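## Task

Scene 1: Press the green button to start the pen carriage. It begins at once, moves a single time and never pauses. A pen inks its own colour's lane only while the matching key is fully pressed and the carriage is moving. A half-pressed key may or may not ink. At the end, every printed box needs ink along its centre line, and no ink may lie outside any box. On the sheet's edge ruler the pens begin at 68 mm and travel at 9.61 mm/s. Arm feet, in metres, with heading in degrees counter-clockwise from +x: arm1 (+0.65, +0.36, +0.74) heading -166; arm2 (+0.65, -0.36, +0.77) heading +169; arm3 (-0.65, +0.10, +0.76) heading +8; arm4 (-0.08, -0.65, +0.81) heading +98. A result that holds only because a robot is still keeping it there is not counted.

## Robot and tools

Setup: four identical i2rt Big YAM arms, arm1 to arm4. Each has six revolute joints, a two-finger gripper and a wrist camera. The cameras are arm1_cam_wrist, arm2_cam_wrist, arm3_cam_wrist, arm4_cam_wrist, plus cam_sheet, a fixed room camera looking down at the recorder sheet. The hand reaches roughly 1.0 m from the joint1 axis. The foot positions and headings are given in the task.

Frame: one shared scene frame, origin on the floor, +z up, distances in metres. 'hand' is the point midway between the fingertips (link pinch). Its z axis runs along the fingers, and the fingers open along its y axis. Calibration lines give, per camera, K, distortion D and T_world_to_cam (scene frame to camera frame). These are close but not exact. Wrist camera poses are derived from joint readings, so joint errors make them worse.

execute_actions(actions, cameras): 'actions' is a list holding zero or one action. An action is an object keyed by arm name. Under each arm is 'joints', an object of absolute joint targets by name, not offsets. Each arm you include gets its own object, and you may name only some of its joints. All named motions start together and may finish at different times. Joints and arms you leave out keep their last targets and may still push toward them.

Joint names, units, ranges (and done tolerances):
- joint1_rad, -2.879..2.879 rad (±0.045). Turns the arm about its foot, positive counter-clockwise from above. At 0 the arm extends along the foot's heading.
- joint2_rad, 0..3.141 (±0.14). Shoulder. At 0 the upper arm points back, roughly level; raising the value lifts it up and then forward.
- joint3_rad, 0..3.019 (±0.09). Elbow. At 0 it is folded; larger values open it.
- joint4_rad, -1.692..1.57 (±0.055). Hand pitch; positive tilts the fingers up.
- joint5_rad, -1.57..1.57 (±0.03). Sideways swing of the hand; positive goes to the arm's right.
- joint6_rad, -2.094..2.094 (±0.035). Hand roll; positive is clockwise when viewed from behind the hand.
- gripper_m, 0..0.093 m (±0.003). Fingertip gap. Each pad grips with up to about 50-62 N.

An unknown key or an out-of-range number rejects the whole call, and nothing moves. Joints travel at different speeds, so the hand can sweep a wide arc between postures; plan for clearance. A target very close to the current reading may produce no motion.

'cameras' lists which images to return: omitted, null or ["all"] returns every camera, [] returns none. The 'pictures' line gives the image order. An empty actions list just returns state and images.

Result lines:
- joint_positions: current readings.
- joint_status: how each commanded joint ended.
  - off_target: stopped short and may still be pushing.
  - contact_stop: hit something and now holds where it stopped.
  - time_out: could not finish. It keeps its target or a nearer one and goes on pushing; on_its_own names it.
  - not_followed: the self and inter-arm collision check withheld the targets. A 'joint command not followed' line, usually with a 'cause:', accompanies it. A gripper target in the same action still runs. A withheld arm may retry those targets on later actions.
  - limit_stop_at_motor_heat: see heat below.
- on_its_own: joints you did not command this call. 'held at' there is the held target, not the position.

To relieve a joint that is straining, command its reported position. A joint carrying a load sags.

wait(seconds): 0 to 10. Commands nothing; the scene runs on, then returns the same state and images as an empty call. Waiting until robots stop still counts like action time.

zoom_image(camera, region): a finer view of part of that camera's latest full image. region is [x0, y0, x1, y1] in pixels from the top-left corner, at most 504x504.

read_manual(section): returns the URDF licence texts; 'licences' is the only section. No motion.

finished_scene(scene): ends scene 1 or 2 permanently once the last command has been held, and reports success. The next scene's task comes in its result. Ending a reply without any tool call ends all remaining scenes.

Playing the chart: locate the green button, the coloured keys and the printed boxes on the sheet, using cam_sheet and zooms. Convert each box's start and end on the ruler into a time after the button press: (ruler mm - start mm) / speed. Press a key fully for each box's span and release it outside the boxes. Once pressed, the carriage runs once and cannot be stopped or restarted. The simulation keeps running while you compose a reply, and the robots hold their last command meanwhile, so timing across replies is loose. Plan the presses so they can be sent in advance or by several arms, and keep keys up whenever no box is passing.

Hazards:
- Two arms pressing hard against each other fails the task and ends the run; a hard hit may too. No state line reports arm-to-arm contact. The collision check can react late and ignores fingers, gripper housings and wrist cameras.
- The arms do not stop on contact and can push very hard. Sustained pushing heats motors: a MOTOR HOT line appears from 85 °C. At 100 °C an OVER-TEMPERATURE FAULT drops that arm and its gripper until it cools, and that counts as a stop. Afterwards, resend the targets of keys marked limit_stop_at_motor_heat. Some heat carries into the next scene.
- If a result reports a stop, the remaining execute_actions, wait and finished_scene calls in that reply are skipped.
- Avoid drops, slips, slams, hard hits and heavy pushing. Arms keep going independently if another stalls.

Each tool is called as name(argument=value, ...) on one line, values as JSON.

## Session

execute_actions(actions=[])

Scene clock: 0.00 s.
arm1.joint_positions: joint1_rad=-0.705 joint2_rad=+0.468 joint3_rad=+1.641 joint4_rad=-1.440 joint5_rad=+0.013 joint6_rad=+0.427 gripper_m=+0.094
arm1.joint_status: not commanded
arm1.hand: x=+0.5542 y=+0.4055 z=+1.3918 quat_wxyz=(+0.021, -0.719, +0.346, +0.602) (m; scene frame)
arm2.joint_positions: joint1_rad=-0.864 joint2_rad=+0.463 joint3_rad=+1.435 joint4_rad=-1.284 joint5_rad=-0.004 joint6_rad=-0.074 gripper_m=+0.095
arm2.joint_status: not commanded
arm2.hand: x=+0.5726 y=-0.2178 z=+1.3676 quat_wxyz=(-0.315, +0.711, -0.383, -0.498) (m; scene frame)
arm3.joint_positions: joint1_rad=+0.021 joint2_rad=+0.443 joint3_rad=+1.719 joint4_rad=-1.559 joint5_rad=+0.234 joint6_rad=-0.442 gripper_m=+0.095
arm3.joint_status: not commanded
arm3.hand: x=-0.5956 y=+0.0699 z=+1.4172 quat_wxyz=(-0.579, +0.170, -0.778, +0.177) (m; scene frame)
arm4.joint_positions: joint1_rad=+0.425 joint2_rad=+0.294 joint3_rad=+1.608 joint4_rad=-1.219 joint5_rad=-0.209 joint6_rad=-0.745 gripper_m=+0.094
arm4.joint_status: not commanded
arm4.hand: x=-0.1110 y=-0.6481 z=+1.5036 quat_wxyz=(-0.518, +0.673, -0.017, -0.528) (m; scene frame)
pictures: arm1_cam_wrist, arm2_cam_wrist, arm3_cam_wrist, arm4_cam_wrist, cam_sheet
Images, in order (width x height): arm1_cam_wrist 504x504, arm2_cam_wrist 504x504, arm3_cam_wrist 504x504, arm4_cam_wrist 504x504, cam_sheet 504x504.

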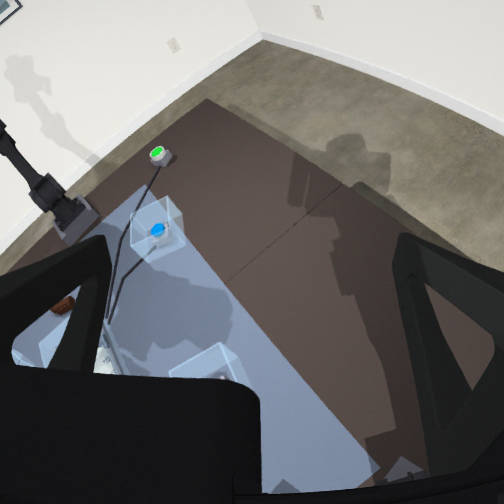

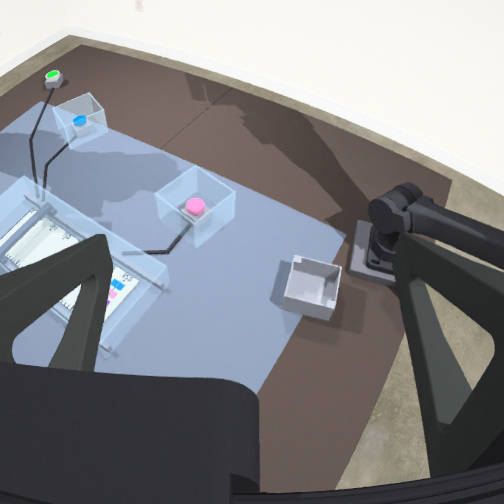

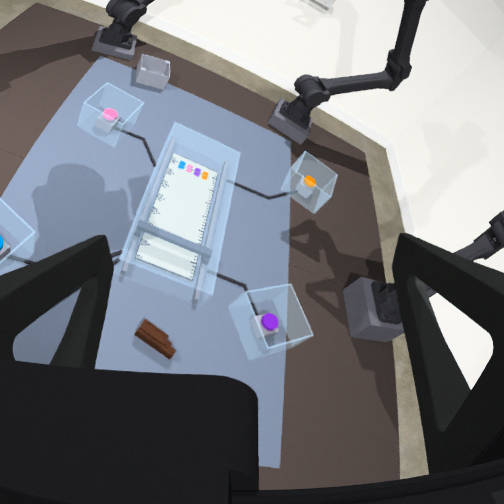

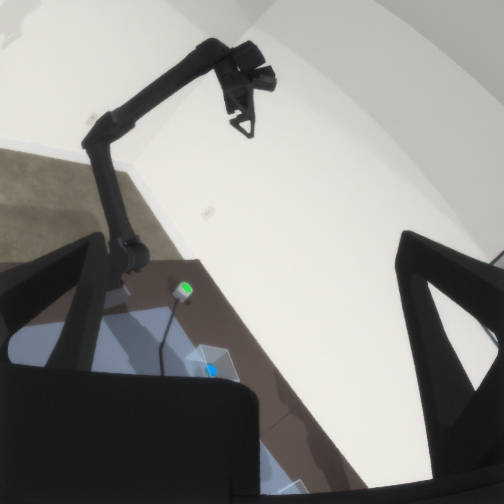

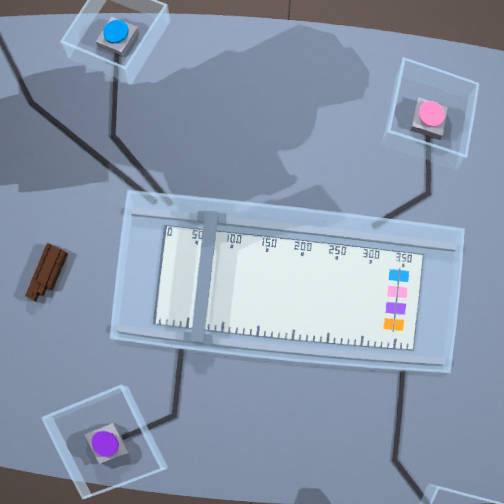

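zoom_image(camera="cam_sheet", region=[140, 200, 440, 360])

zoom_image(camera="cam_sheet", region=[350, 240, 440, 360])

zoom_image(camera="arm3_cam_wrist", region=[0, 60, 360, 380])

Region (140, 200, 440, 360) of cam_sheet's 504x504 image, scaled by 1.680, with more detail than that image has; it fills the top 269 rows of this view, and the rest is white.

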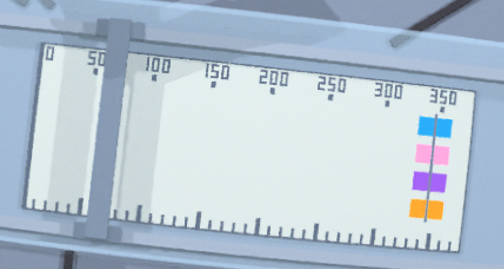

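Region (350, 240, 440, 360) of cam_sheet's 504x504 image, scaled by 4.200, with more detail than that image has; it fills the left 378 columns of this view, and the rest is white.

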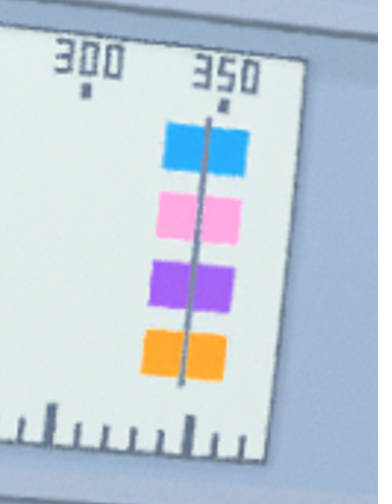

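Region (0, 60, 360, 380) of arm3_cam_wrist's 504x504 image, scaled by 1.400, with more detail than that image has.

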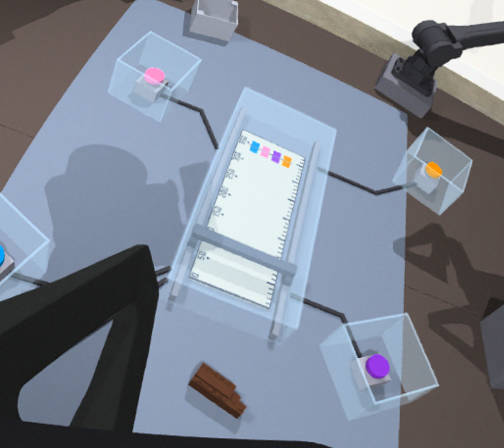

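execute_actions(actions=[{"arm1":{"joints":{"joint1_rad":0.069,"joint2_rad":1.516,"joint3_rad":1.366,"joint4_rad":-1.421,"joint5_rad":0,"joint6_rad":0,"gripper_m":0}},"arm2":{"joints":{"joint1_rad":0.355,"joint2_rad":1.252,"joint3_rad":1.025,"joint4_rad":-1.344,"joint5_rad":0,"joint6_rad":0,"gripper_m":0}},"arm3":{"joints":{"joint1_rad":0.374,"joint2_rad":1.528,"joint3_rad":1.327,"joint4_rad":-1.37,"joint5_rad":0,"joint6_rad":0,"gripper_m":0}},"arm4":{"joints":{"joint1_rad":0.236,"joint2_rad":1.385,"joint3_rad":1.038,"joint4_rad":-1.224,"joint5_rad":0,"joint6_rad":0,"gripper_m":0}}}])

Scene clock: 58.80 s.
arm1.joint_positions: joint1_rad=+0.072 joint2_rad=+1.498 joint3_rad=+1.370 joint4_rad=-1.423 joint5_rad=+0.002 joint6_rad=+0.011 gripper_m=+0.001
arm1.joint_status: all done
arm1.hand: x=+0.2224 y=+0.2246 z=+0.9569 quat_wxyz=(+0.000, -0.989, -0.148, +0.004) (m; scene frame)
arm2.joint_positions: joint1_rad=+0.354 joint2_rad=+1.250 joint3_rad=+1.005 joint4_rad=-1.336 joint5_rad=+0.001 joint6_rad=-0.012 gripper_m=+0.001
arm2.joint_status: all done
arm2.hand: x=+0.3197 y=-0.4111 z=+0.9407 quat_wxyz=(-0.001, +0.996, +0.084, +0.004) (m; scene frame)
arm3.joint_positions: joint1_rad=+0.365 joint2_rad=+1.519 joint3_rad=+1.317 joint4_rad=-1.372 joint5_rad=+0.004 joint6_rad=-0.011 gripper_m=+0.001
arm3.joint_status: all done
arm3.hand: x=-0.2624 y=+0.3144 z=+0.9556 quat_wxyz=(-0.001, +0.256, -0.967, +0.004) (m; scene frame)
arm4.joint_positions: joint1_rad=+0.239 joint2_rad=+1.386 joint3_rad=+1.012 joint4_rad=-1.220 joint5_rad=-0.002 joint6_rad=-0.012 gripper_m=+0.001
arm4.joint_status: all done
arm4.hand: x=-0.2142 y=-0.3058 z=+0.9342 quat_wxyz=(+0.014, +0.830, -0.557, +0.007) (m; scene frame)
pictures: arm1_cam_wrist, arm2_cam_wrist, arm3_cam_wrist, arm4_cam_wrist, cam_sheet
camera_calibration (this result's frames):
arm1_cam_wrist: T_world_to_cam=[[-0.302969, 0.952995, -0.00330681, -0.140613], [0.779845, 0.249914, 0.573921, -0.770297], [0.54777, 0.171301, -0.818904, 0.748936], [0, 0, 0, 1]] pos_world=[0.147865, 0.198217, 1.05493]
arm2_cam_wrist: T_world_to_cam=[[-0.13924, 0.990259, 0.000321175, 0.449543], [0.797223, 0.111905, 0.593223, -0.763577], [0.587408, 0.0828563, -0.805038, 0.725074], [0, 0, 0, 1]] pos_world=[0.24542, -0.419793, 1.03654]
arm3_cam_wrist: T_world_to_cam=[[0.490264, -0.871553, 0.00608861, 0.394983], [-0.704204, -0.391992, 0.59198, -0.621989], [-0.513555, -0.294514, -0.80593, 0.853421], [0, 0, 0, 1]] pos_world=[-0.193375, 0.351778, 1.0536]
arm4_cam_wrist: T_world_to_cam=[[0.925335, 0.378886, -0.0141457, 0.324907], [0.306316, -0.725072, 0.616799, -0.729023], [0.22344, -0.575079, -0.786993, 0.733084], [0, 0, 0, 1]] pos_world=[-0.241137, -0.230116, 1.03119]
Images, in order (width x height): arm1_cam_wrist 504x504, arm2_cam_wrist 504x504, arm3_cam_wrist 504x504, arm4_cam_wrist 504x504, cam_sheet 504x504.

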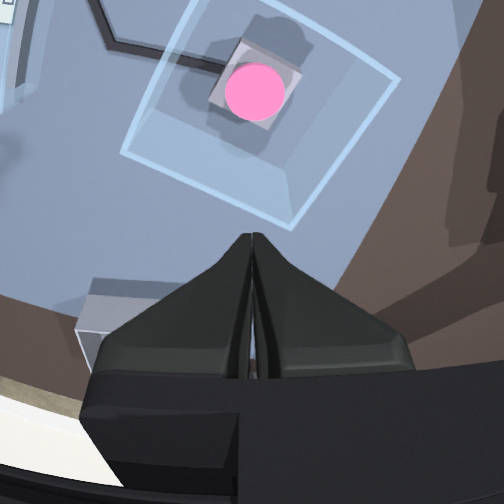

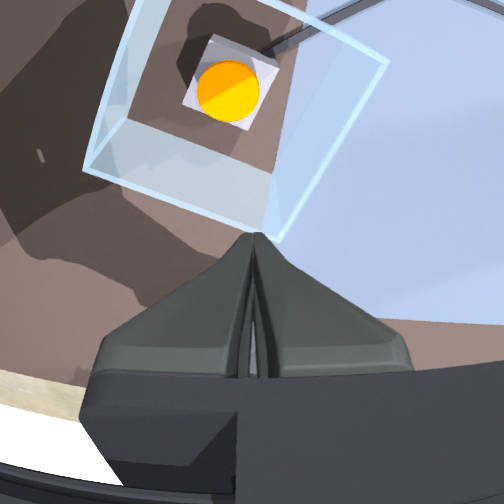

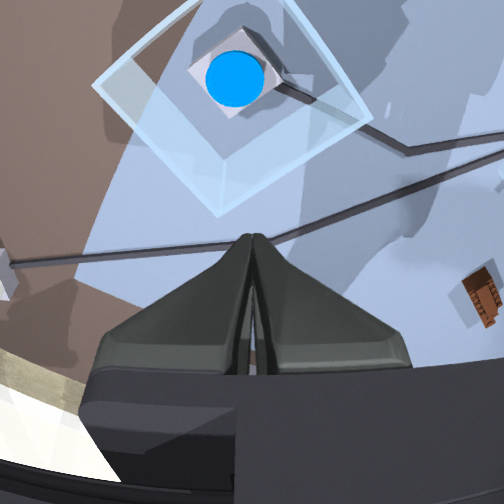

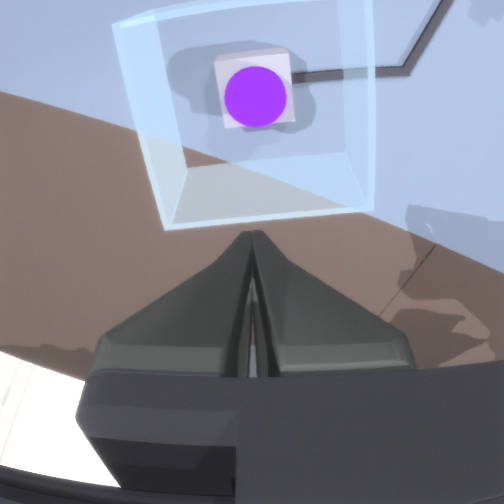

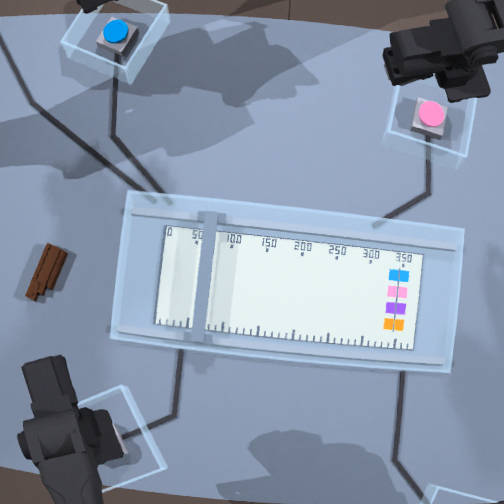

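execute_actions(actions=[{"arm1":{"joints":{"joint1_rad":0.078,"joint2_rad":1.61,"joint3_rad":1.232,"joint4_rad":-1.193,"joint6_rad":0.45}},"arm2":{"joints":{"joint1_rad":0.391,"joint2_rad":1.344,"joint3_rad":0.855,"joint4_rad":-1.082,"joint6_rad":0.38}},"arm3":{"joints":{"joint1_rad":0.39,"joint2_rad":1.629,"joint3_rad":1.199,"joint4_rad":-1.141,"joint6_rad":-0.6}},"arm4":{"joints":{"joint1_rad":0.233,"joint2_rad":1.483,"joint3_rad":0.875,"joint4_rad":-0.963,"joint6_rad":-0.07}}}])

Scene clock: 84.17 s.
arm1.joint_positions: joint1_rad=+0.072 joint2_rad=+1.611 joint3_rad=+1.233 joint4_rad=-1.204 joint5_rad=+0.002 joint6_rad=+0.439 gripper_m=+0.001
arm1.joint_status: all done
arm1.hand: x=+0.2127 y=+0.2214 z=+0.8576 quat_wxyz=(+0.005, -0.998, +0.065, -0.011) (m; scene frame)
arm2.joint_positions: joint1_rad=+0.387 joint2_rad=+1.353 joint3_rad=+0.838 joint4_rad=-1.091 joint5_rad=+0.001 joint6_rad=+0.367 gripper_m=+0.001
arm2.joint_status: all done
arm2.hand: x=+0.3259 y=-0.4210 z=+0.8494 quat_wxyz=(-0.005, +0.996, -0.089, +0.015) (m; scene frame)
arm3.joint_positions: joint1_rad=+0.378 joint2_rad=+1.638 joint3_rad=+1.191 joint4_rad=-1.152 joint5_rad=+0.004 joint6_rad=-0.589 gripper_m=+0.001
arm3.joint_status: all done
arm3.hand: x=-0.2569 y=+0.3238 z=+0.8588 quat_wxyz=(+0.013, +0.526, -0.850, +0.004) (m; scene frame)
arm4.joint_positions: joint1_rad=+0.239 joint2_rad=+1.496 joint3_rad=+0.857 joint4_rad=-0.972 joint5_rad=-0.002 joint6_rad=-0.059 gripper_m=+0.001
arm4.joint_status: all done
arm4.hand: x=-0.2112 y=-0.3169 z=+0.8441 quat_wxyz=(+0.019, +0.843, -0.537, +0.013) (m; scene frame)
pictures: arm1_cam_wrist, arm2_cam_wrist, arm3_cam_wrist, arm4_cam_wrist, cam_sheet
camera_calibration (this result's frames):
arm1_cam_wrist: T_world_to_cam=[[0.119491, 0.992815, 0.00632322, -0.247723], [0.796162, -0.0996241, 0.596826, -0.650656], [0.593168, -0.0662813, -0.802346, 0.702211], [0, 0, 0, 1]] pos_world=[0.131099, 0.227665, 0.953311]
arm2_cam_wrist: T_world_to_cam=[[0.205028, 0.978677, 0.0124485, 0.332821], [0.773868, -0.169883, 0.610137, -0.838642], [0.599242, -0.115462, -0.792198, 0.550554], [0, 0, 0, 1]] pos_world=[0.250846, -0.404627, 0.943691]
arm3_cam_wrist: T_world_to_cam=[[0.892594, -0.45076, -0.00952548, 0.381681], [-0.351281, -0.708539, 0.612025, -0.381161], [-0.282626, -0.542944, -0.790781, 0.907783], [0, 0, 0, 1]] pos_world=[-0.218019, 0.394854, 0.954773]
arm4_cam_wrist: T_world_to_cam=[[0.906374, 0.422158, -0.0164218, 0.336636], [0.33729, -0.69966, 0.62985, -0.678845], [0.254407, -0.576418, -0.776543, 0.652384], [0, 0, 0, 1]] pos_world=[-0.242121, -0.241029, 0.939703]
Images, in order (width x height): arm1_cam_wrist 504x504, arm2_cam_wrist 504x504, arm3_cam_wrist 504x504, arm4_cam_wrist 504x504, cam_sheet 504x504.

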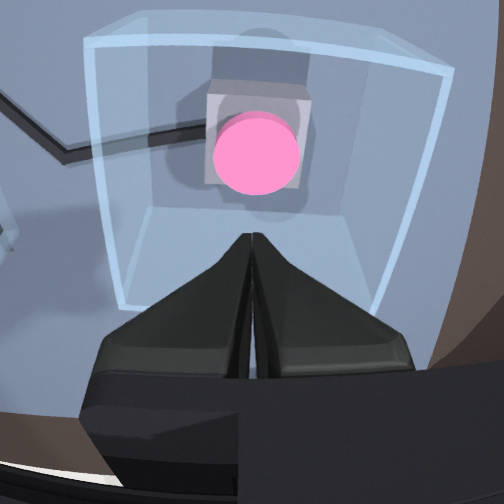

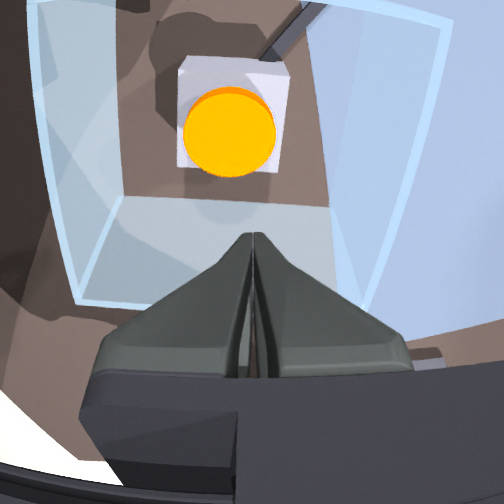

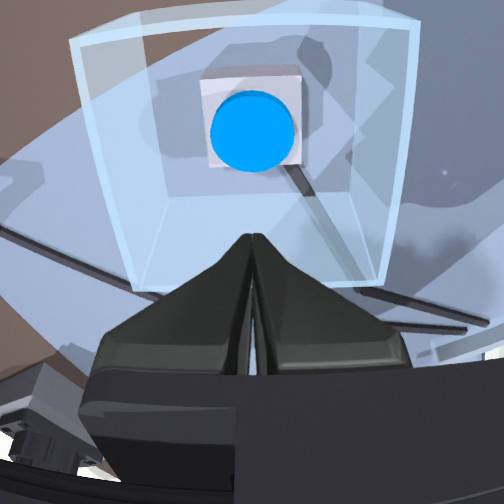

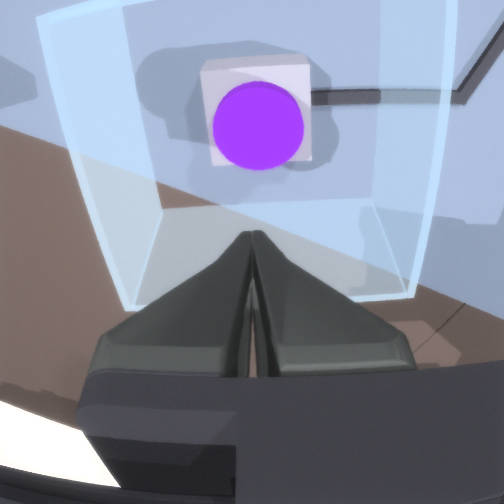

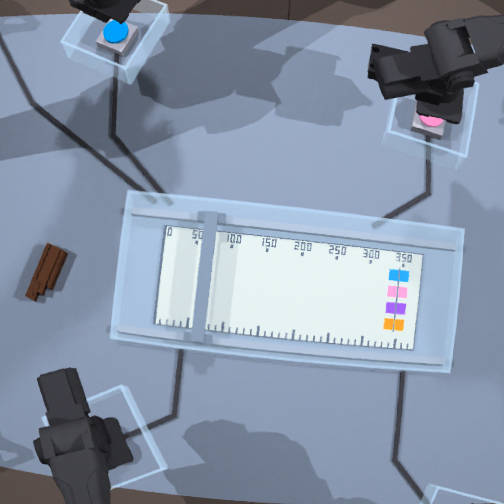

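execute_actions(actions=[{"arm1":{"joints":{"joint2_rad":1.675,"joint3_rad":1.151,"joint4_rad":-1.035}},"arm2":{"joints":{"joint1_rad":0.398,"joint2_rad":1.427,"joint3_rad":0.785,"joint4_rad":-0.895}},"arm3":{"joints":{"joint1_rad":0.40,"joint2_rad":1.705,"joint3_rad":1.123,"joint4_rad":-0.963}},"arm4":{"joints":{"joint1_rad":0.226,"joint2_rad":1.577,"joint3_rad":0.833,"joint4_rad":-0.79}}}])

Scene clock: 106.20 s.
arm1.joint_positions: joint1_rad=+0.072 joint2_rad=+1.658 joint3_rad=+1.160 joint4_rad=-1.047 joint5_rad=+0.002 joint6_rad=+0.439 gripper_m=+0.001
arm1.joint_status: all done
arm1.hand: x=+0.2063 y=+0.2193 z=+0.8117 quat_wxyz=(-0.002, -0.998, +0.065, +0.007) (m; scene frame)
arm2.joint_positions: joint1_rad=+0.388 joint2_rad=+1.434 joint3_rad=+0.778 joint4_rad=-0.905 joint5_rad=+0.001 joint6_rad=+0.367 gripper_m=+0.001
arm2.joint_status: all done
arm2.hand: x=+0.3138 y=-0.4238 z=+0.8040 quat_wxyz=(+0.001, +0.996, -0.089, -0.006) (m; scene frame)
arm3.joint_positions: joint1_rad=+0.387 joint2_rad=+1.704 joint3_rad=+1.123 joint4_rad=-0.974 joint5_rad=+0.004 joint6_rad=-0.589 gripper_m=+0.001
arm3.joint_status: all done
arm3.hand: x=-0.2501 y=+0.3326 z=+0.8074 quat_wxyz=(-0.009, +0.530, -0.848, +0.004) (m; scene frame)
arm4.joint_positions: joint1_rad=+0.236 joint2_rad=+1.583 joint3_rad=+0.828 joint4_rad=-0.799 joint5_rad=-0.002 joint6_rad=-0.059 gripper_m=+0.001
arm4.joint_status: all done
arm4.hand: x=-0.2173 y=-0.2995 z=+0.8048 quat_wxyz=(+0.003, +0.842, -0.539, -0.010) (m; scene frame)
pictures: arm1_cam_wrist, arm2_cam_wrist, arm3_cam_wrist, arm4_cam_wrist, cam_sheet
camera_calibration (this result's frames):
arm1_cam_wrist: T_world_to_cam=[[0.119864, 0.992747, -0.00923242, -0.232027], [0.816886, -0.0933367, 0.569198, -0.601632], [0.564208, -0.0757679, -0.822149, 0.693163], [0, 0, 0, 1]] pos_world=[0.128188, 0.22671, 0.910189]
arm2_cam_wrist: T_world_to_cam=[[0.204069, 0.978946, -0.00455294, 0.352709], [0.799874, -0.164055, 0.57731, -0.781368], [0.564409, -0.121453, -0.816512, 0.54947], [0, 0, 0, 1]] pos_world=[0.242893, -0.406736, 0.901347]
arm3_cam_wrist: T_world_to_cam=[[0.897162, -0.441444, 0.0150801, 0.357191], [-0.366823, -0.725621, 0.582164, -0.31518], [-0.24605, -0.527828, -0.812931, 0.895863], [0, 0, 0, 1]] pos_world=[-0.215647, 0.40184, 0.906375]
arm4_cam_wrist: T_world_to_cam=[[0.907839, 0.419115, -0.0130753, 0.330862], [0.346825, -0.732996, 0.585174, -0.611736], [0.235671, -0.535779, -0.810802, 0.669115], [0, 0, 0, 1]] pos_world=[-0.245895, -0.228572, 0.904819]
Images, in order (width x height): arm1_cam_wrist 504x504, arm2_cam_wrist 504x504, arm3_cam_wrist 504x504, arm4_cam_wrist 504x504, cam_sheet 504x504.

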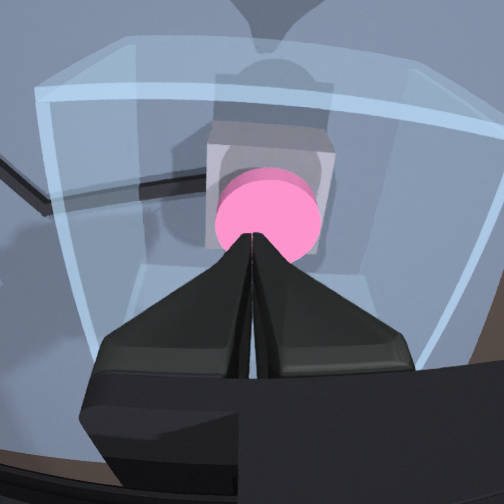

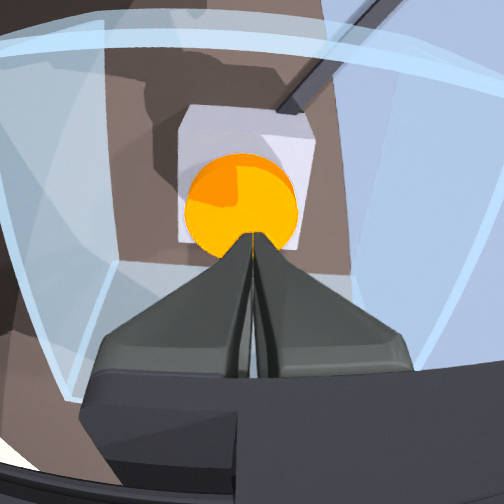

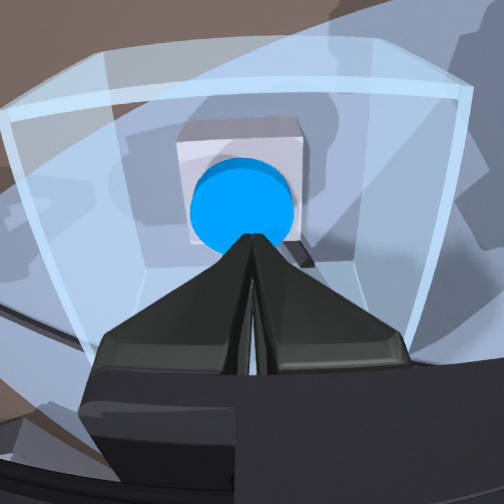

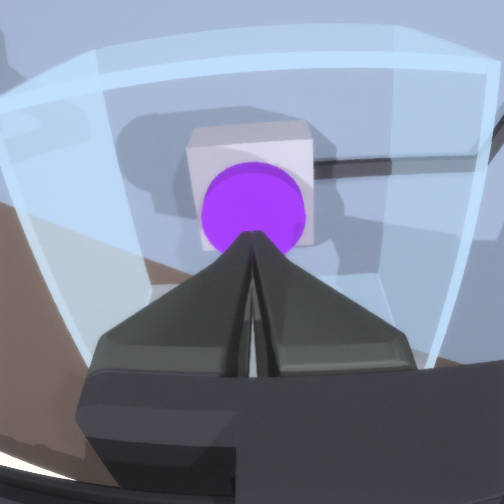

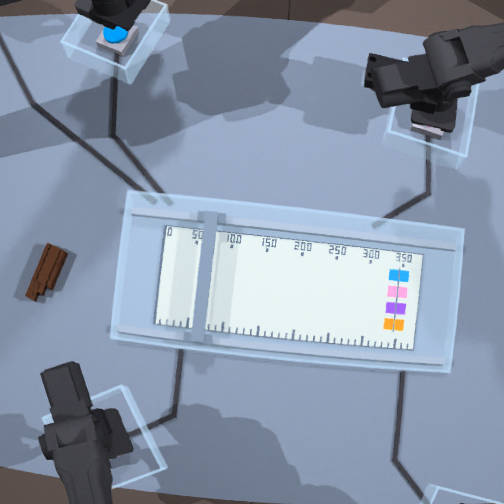

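execute_actions(actions=[{"arm1":{"joints":{"joint2_rad":1.726,"joint3_rad":1.098,"joint4_rad":-0.931}},"arm2":{"joints":{"joint2_rad":1.505,"joint3_rad":0.735,"joint4_rad":-0.767}},"arm3":{"joints":{"joint2_rad":1.764,"joint3_rad":1.079,"joint4_rad":-0.86}},"arm4":{"joints":{"joint2_rad":1.661,"joint3_rad":0.795,"joint4_rad":-0.668}}}])

Scene clock: 114.40 s.
arm1.joint_positions: joint1_rad=+0.072 joint2_rad=+1.694 joint3_rad=+1.113 joint4_rad=-0.949 joint5_rad=+0.002 joint6_rad=+0.440 gripper_m=+0.001
arm1.joint_status: all done
arm1.hand: x=+0.2065 y=+0.2193 z=+0.7805 quat_wxyz=(-0.004, -0.998, +0.065, +0.013) (m; scene frame)
arm2.joint_positions: joint1_rad=+0.388 joint2_rad=+1.477 joint3_rad=+0.742 joint4_rad=-0.795 joint5_rad=+0.001 joint6_rad=+0.367 gripper_m=+0.001
arm2.joint_status: all done
arm2.hand: x=+0.3086 y=-0.4248 z=+0.7803 quat_wxyz=(+0.006, +0.996, -0.089, -0.021) (m; scene frame)
arm3.joint_positions: joint1_rad=+0.387 joint2_rad=+1.752 joint3_rad=+1.085 joint4_rad=-0.876 joint5_rad=+0.004 joint6_rad=-0.590 gripper_m=+0.001
arm3.joint_status: all done
arm3.hand: x=-0.2493 y=+0.3329 z=+0.7744 quat_wxyz=(-0.015, +0.531, -0.847, +0.005) (m; scene frame)
arm4.joint_positions: joint1_rad=+0.236 joint2_rad=+1.656 joint3_rad=+0.795 joint4_rad=-0.687 joint5_rad=-0.002 joint6_rad=-0.059 gripper_m=+0.001
arm4.joint_status: all done
arm4.hand: x=-0.2175 y=-0.3001 z=+0.7707 quat_wxyz=(+0.001, +0.842, -0.539, -0.012) (m; scene frame)
pictures: arm1_cam_wrist, arm2_cam_wrist, arm3_cam_wrist, arm4_cam_wrist, cam_sheet
camera_calibration (this result's frames):
arm1_cam_wrist: T_world_to_cam=[[0.120106, 0.992651, -0.0147989, -0.228045], [0.824023, -0.0913666, 0.55914, -0.578039], [0.553679, -0.0793505, -0.828941, 0.675601], [0, 0, 0, 1]] pos_world=[0.129641, 0.227164, 0.879863]
arm2_cam_wrist: T_world_to_cam=[[0.204103, 0.978806, -0.0167408, 0.364061], [0.817391, -0.160984, 0.553133, -0.748913], [0.538715, -0.12658, -0.832925, 0.551433], [0, 0, 0, 1]] pos_world=[0.240784, -0.407108, 0.879645]
arm3_cam_wrist: T_world_to_cam=[[0.897183, -0.44116, 0.0209797, 0.352495], [-0.37185, -0.728891, 0.574844, -0.290014], [-0.238306, -0.523542, -0.817994, 0.873806], [0, 0, 0, 1]] pos_world=[-0.215861, 0.401593, 0.874086]
arm4_cam_wrist: T_world_to_cam=[[0.907846, 0.419112, -0.0126921, 0.330621], [0.348137, -0.736544, 0.579916, -0.588939], [0.233702, -0.530893, -0.814577, 0.645111], [0, 0, 0, 1]] pos_world=[-0.245885, -0.229863, 0.871224]
Images, in order (width x height): arm1_cam_wrist 504x504, arm2_cam_wrist 504x504, arm3_cam_wrist 504x504, arm4_cam_wrist 504x504, cam_sheet 504x504.

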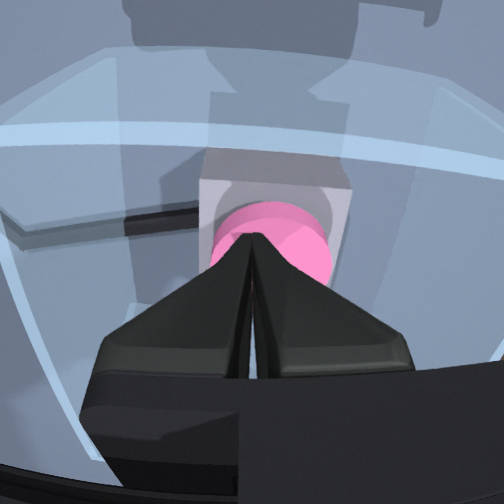

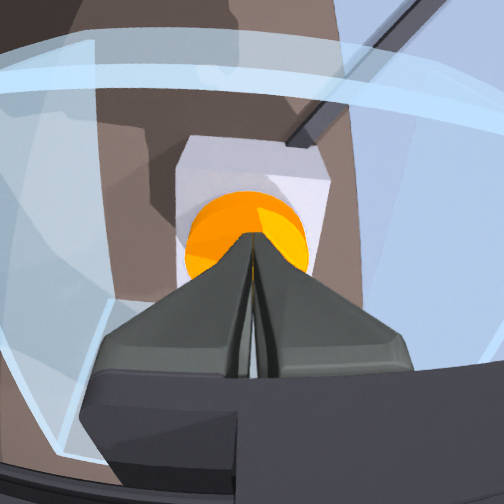

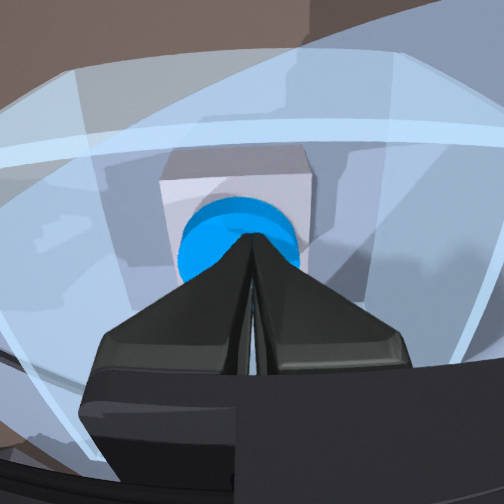

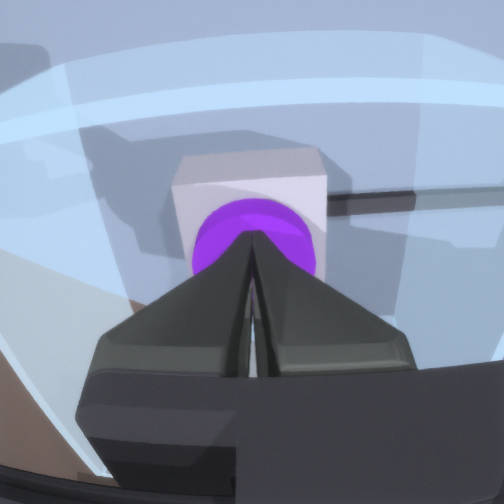

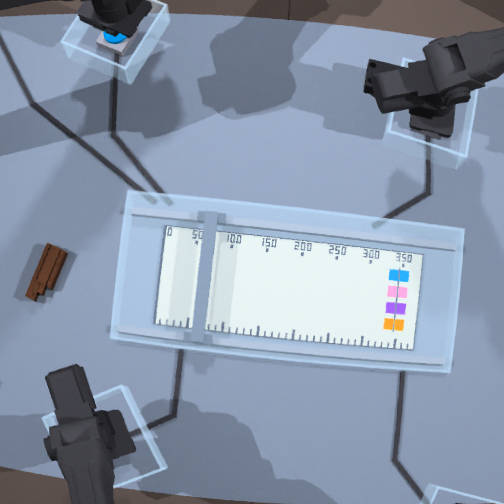

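execute_actions(actions=[{"arm1":{"joints":{"joint2_rad":1.79,"joint3_rad":1.04,"joint4_rad":-0.84}},"arm2":{"joints":{"joint2_rad":1.59,"joint3_rad":0.685,"joint4_rad":-0.66}},"arm3":{"joints":{"joint2_rad":1.81,"joint3_rad":1.045,"joint4_rad":-0.79}},"arm4":{"joints":{"joint2_rad":1.705,"joint3_rad":0.775,"joint4_rad":-0.61}}}])

Scene clock: 119.07 s.
arm1.joint_positions: joint1_rad=+0.072 joint2_rad=+1.682 joint3_rad=+1.089 joint4_rad=-0.910 joint5_rad=+0.002 joint6_rad=+0.440 gripper_m=+0.001
arm1.joint_status: joint4_rad time_out (moved +0.039 of +0.109); the others done
arm1.on_its_own: joint4_rad reads -0.910 and still pushes toward -0.840 since a time_out
arm1.hand: x=+0.2068 y=+0.2194 z=+0.7784 quat_wxyz=(-0.009, -0.998, +0.065, +0.026) (m; scene frame)
arm2.joint_positions: joint1_rad=+0.388 joint2_rad=+1.467 joint3_rad=+0.723 joint4_rad=-0.764 joint5_rad=+0.001 joint6_rad=+0.367 gripper_m=+0.001
arm2.joint_status: joint4_rad time_out (moved +0.031 of +0.135); the others done
arm2.on_its_own: joint4_rad reads -0.764 and still pushes toward -0.660 since a time_out
arm2.hand: x=+0.3093 y=-0.4247 z=+0.7784 quat_wxyz=(+0.009, +0.995, -0.089, -0.032) (m; scene frame)
arm3.joint_positions: joint1_rad=+0.387 joint2_rad=+1.748 joint3_rad=+1.069 joint4_rad=-0.843 joint5_rad=+0.004 joint6_rad=-0.590 gripper_m=+0.001
arm3.joint_status: all done
arm3.hand: x=-0.2484 y=+0.3334 z=+0.7714 quat_wxyz=(-0.025, +0.530, -0.847, +0.005) (m; scene frame)
arm4.joint_positions: joint1_rad=+0.236 joint2_rad=+1.653 joint3_rad=+0.785 joint4_rad=-0.666 joint5_rad=-0.002 joint6_rad=-0.059 gripper_m=+0.001
arm4.joint_status: joint4_rad time_out (moved +0.021 of +0.077); the others done
arm4.on_its_own: joint4_rad reads -0.666 and still pushes toward -0.610 since a time_out
arm4.hand: x=-0.2176 y=-0.2998 z=+0.7694 quat_wxyz=(-0.003, +0.842, -0.539, -0.018) (m; scene frame)
pictures: arm1_cam_wrist, arm2_cam_wrist, arm3_cam_wrist, arm4_cam_wrist, cam_sheet
camera_calibration (this result's frames):
arm1_cam_wrist: T_world_to_cam=[[0.119611, 0.992478, -0.0260721, -0.219312], [0.83818, -0.086871, 0.538431, -0.564975], [0.532116, -0.0862554, -0.842266, 0.690069], [0, 0, 0, 1]] pos_world=[0.132586, 0.228105, 0.879704]
arm2_cam_wrist: T_world_to_cam=[[0.203632, 0.978718, -0.0253917, 0.370611], [0.829426, -0.158675, 0.535607, -0.737494], [0.52018, -0.130127, -0.844085, 0.562437], [0, 0, 0, 1]] pos_world=[0.243659, -0.406557, 0.879163]
arm3_cam_wrist: T_world_to_cam=[[0.896726, -0.441372, 0.0327639, 0.342802], [-0.382251, -0.735042, 0.559998, -0.276617], [-0.223085, -0.514689, -0.827846, 0.880309], [0, 0, 0, 1]] pos_world=[-0.216753, 0.401064, 0.872434]
arm4_cam_wrist: T_world_to_cam=[[0.907864, 0.419098, -0.0118583, 0.329961], [0.35095, -0.744157, 0.568388, -0.580714], [0.229385, -0.52018, -0.822675, 0.652749], [0, 0, 0, 1]] pos_world=[-0.245489, -0.230881, 0.870984]
Images, in order (width x height): arm1_cam_wrist 504x504, arm2_cam_wrist 504x504, arm3_cam_wrist 504x504, arm4_cam_wrist 504x504, cam_sheet 504x504.

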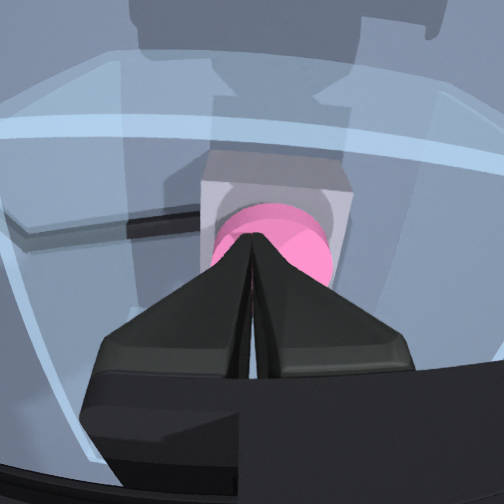

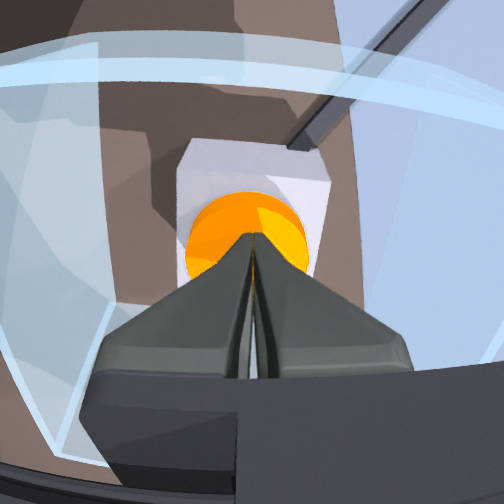

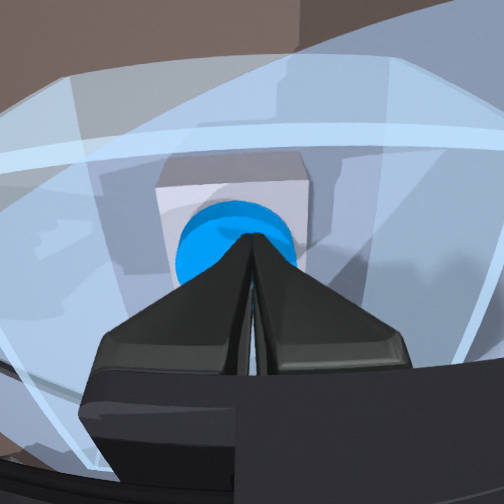

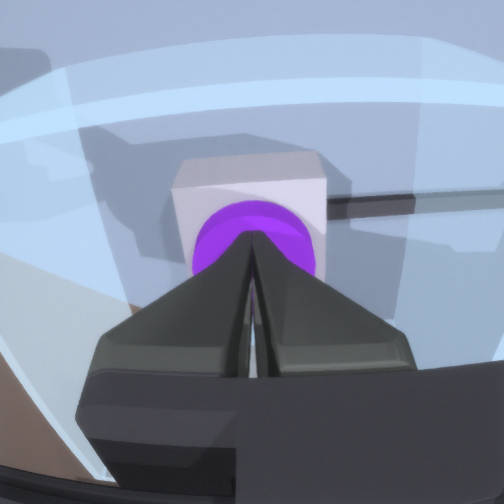

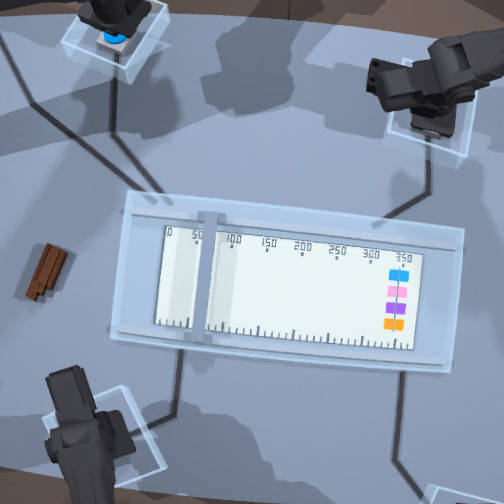

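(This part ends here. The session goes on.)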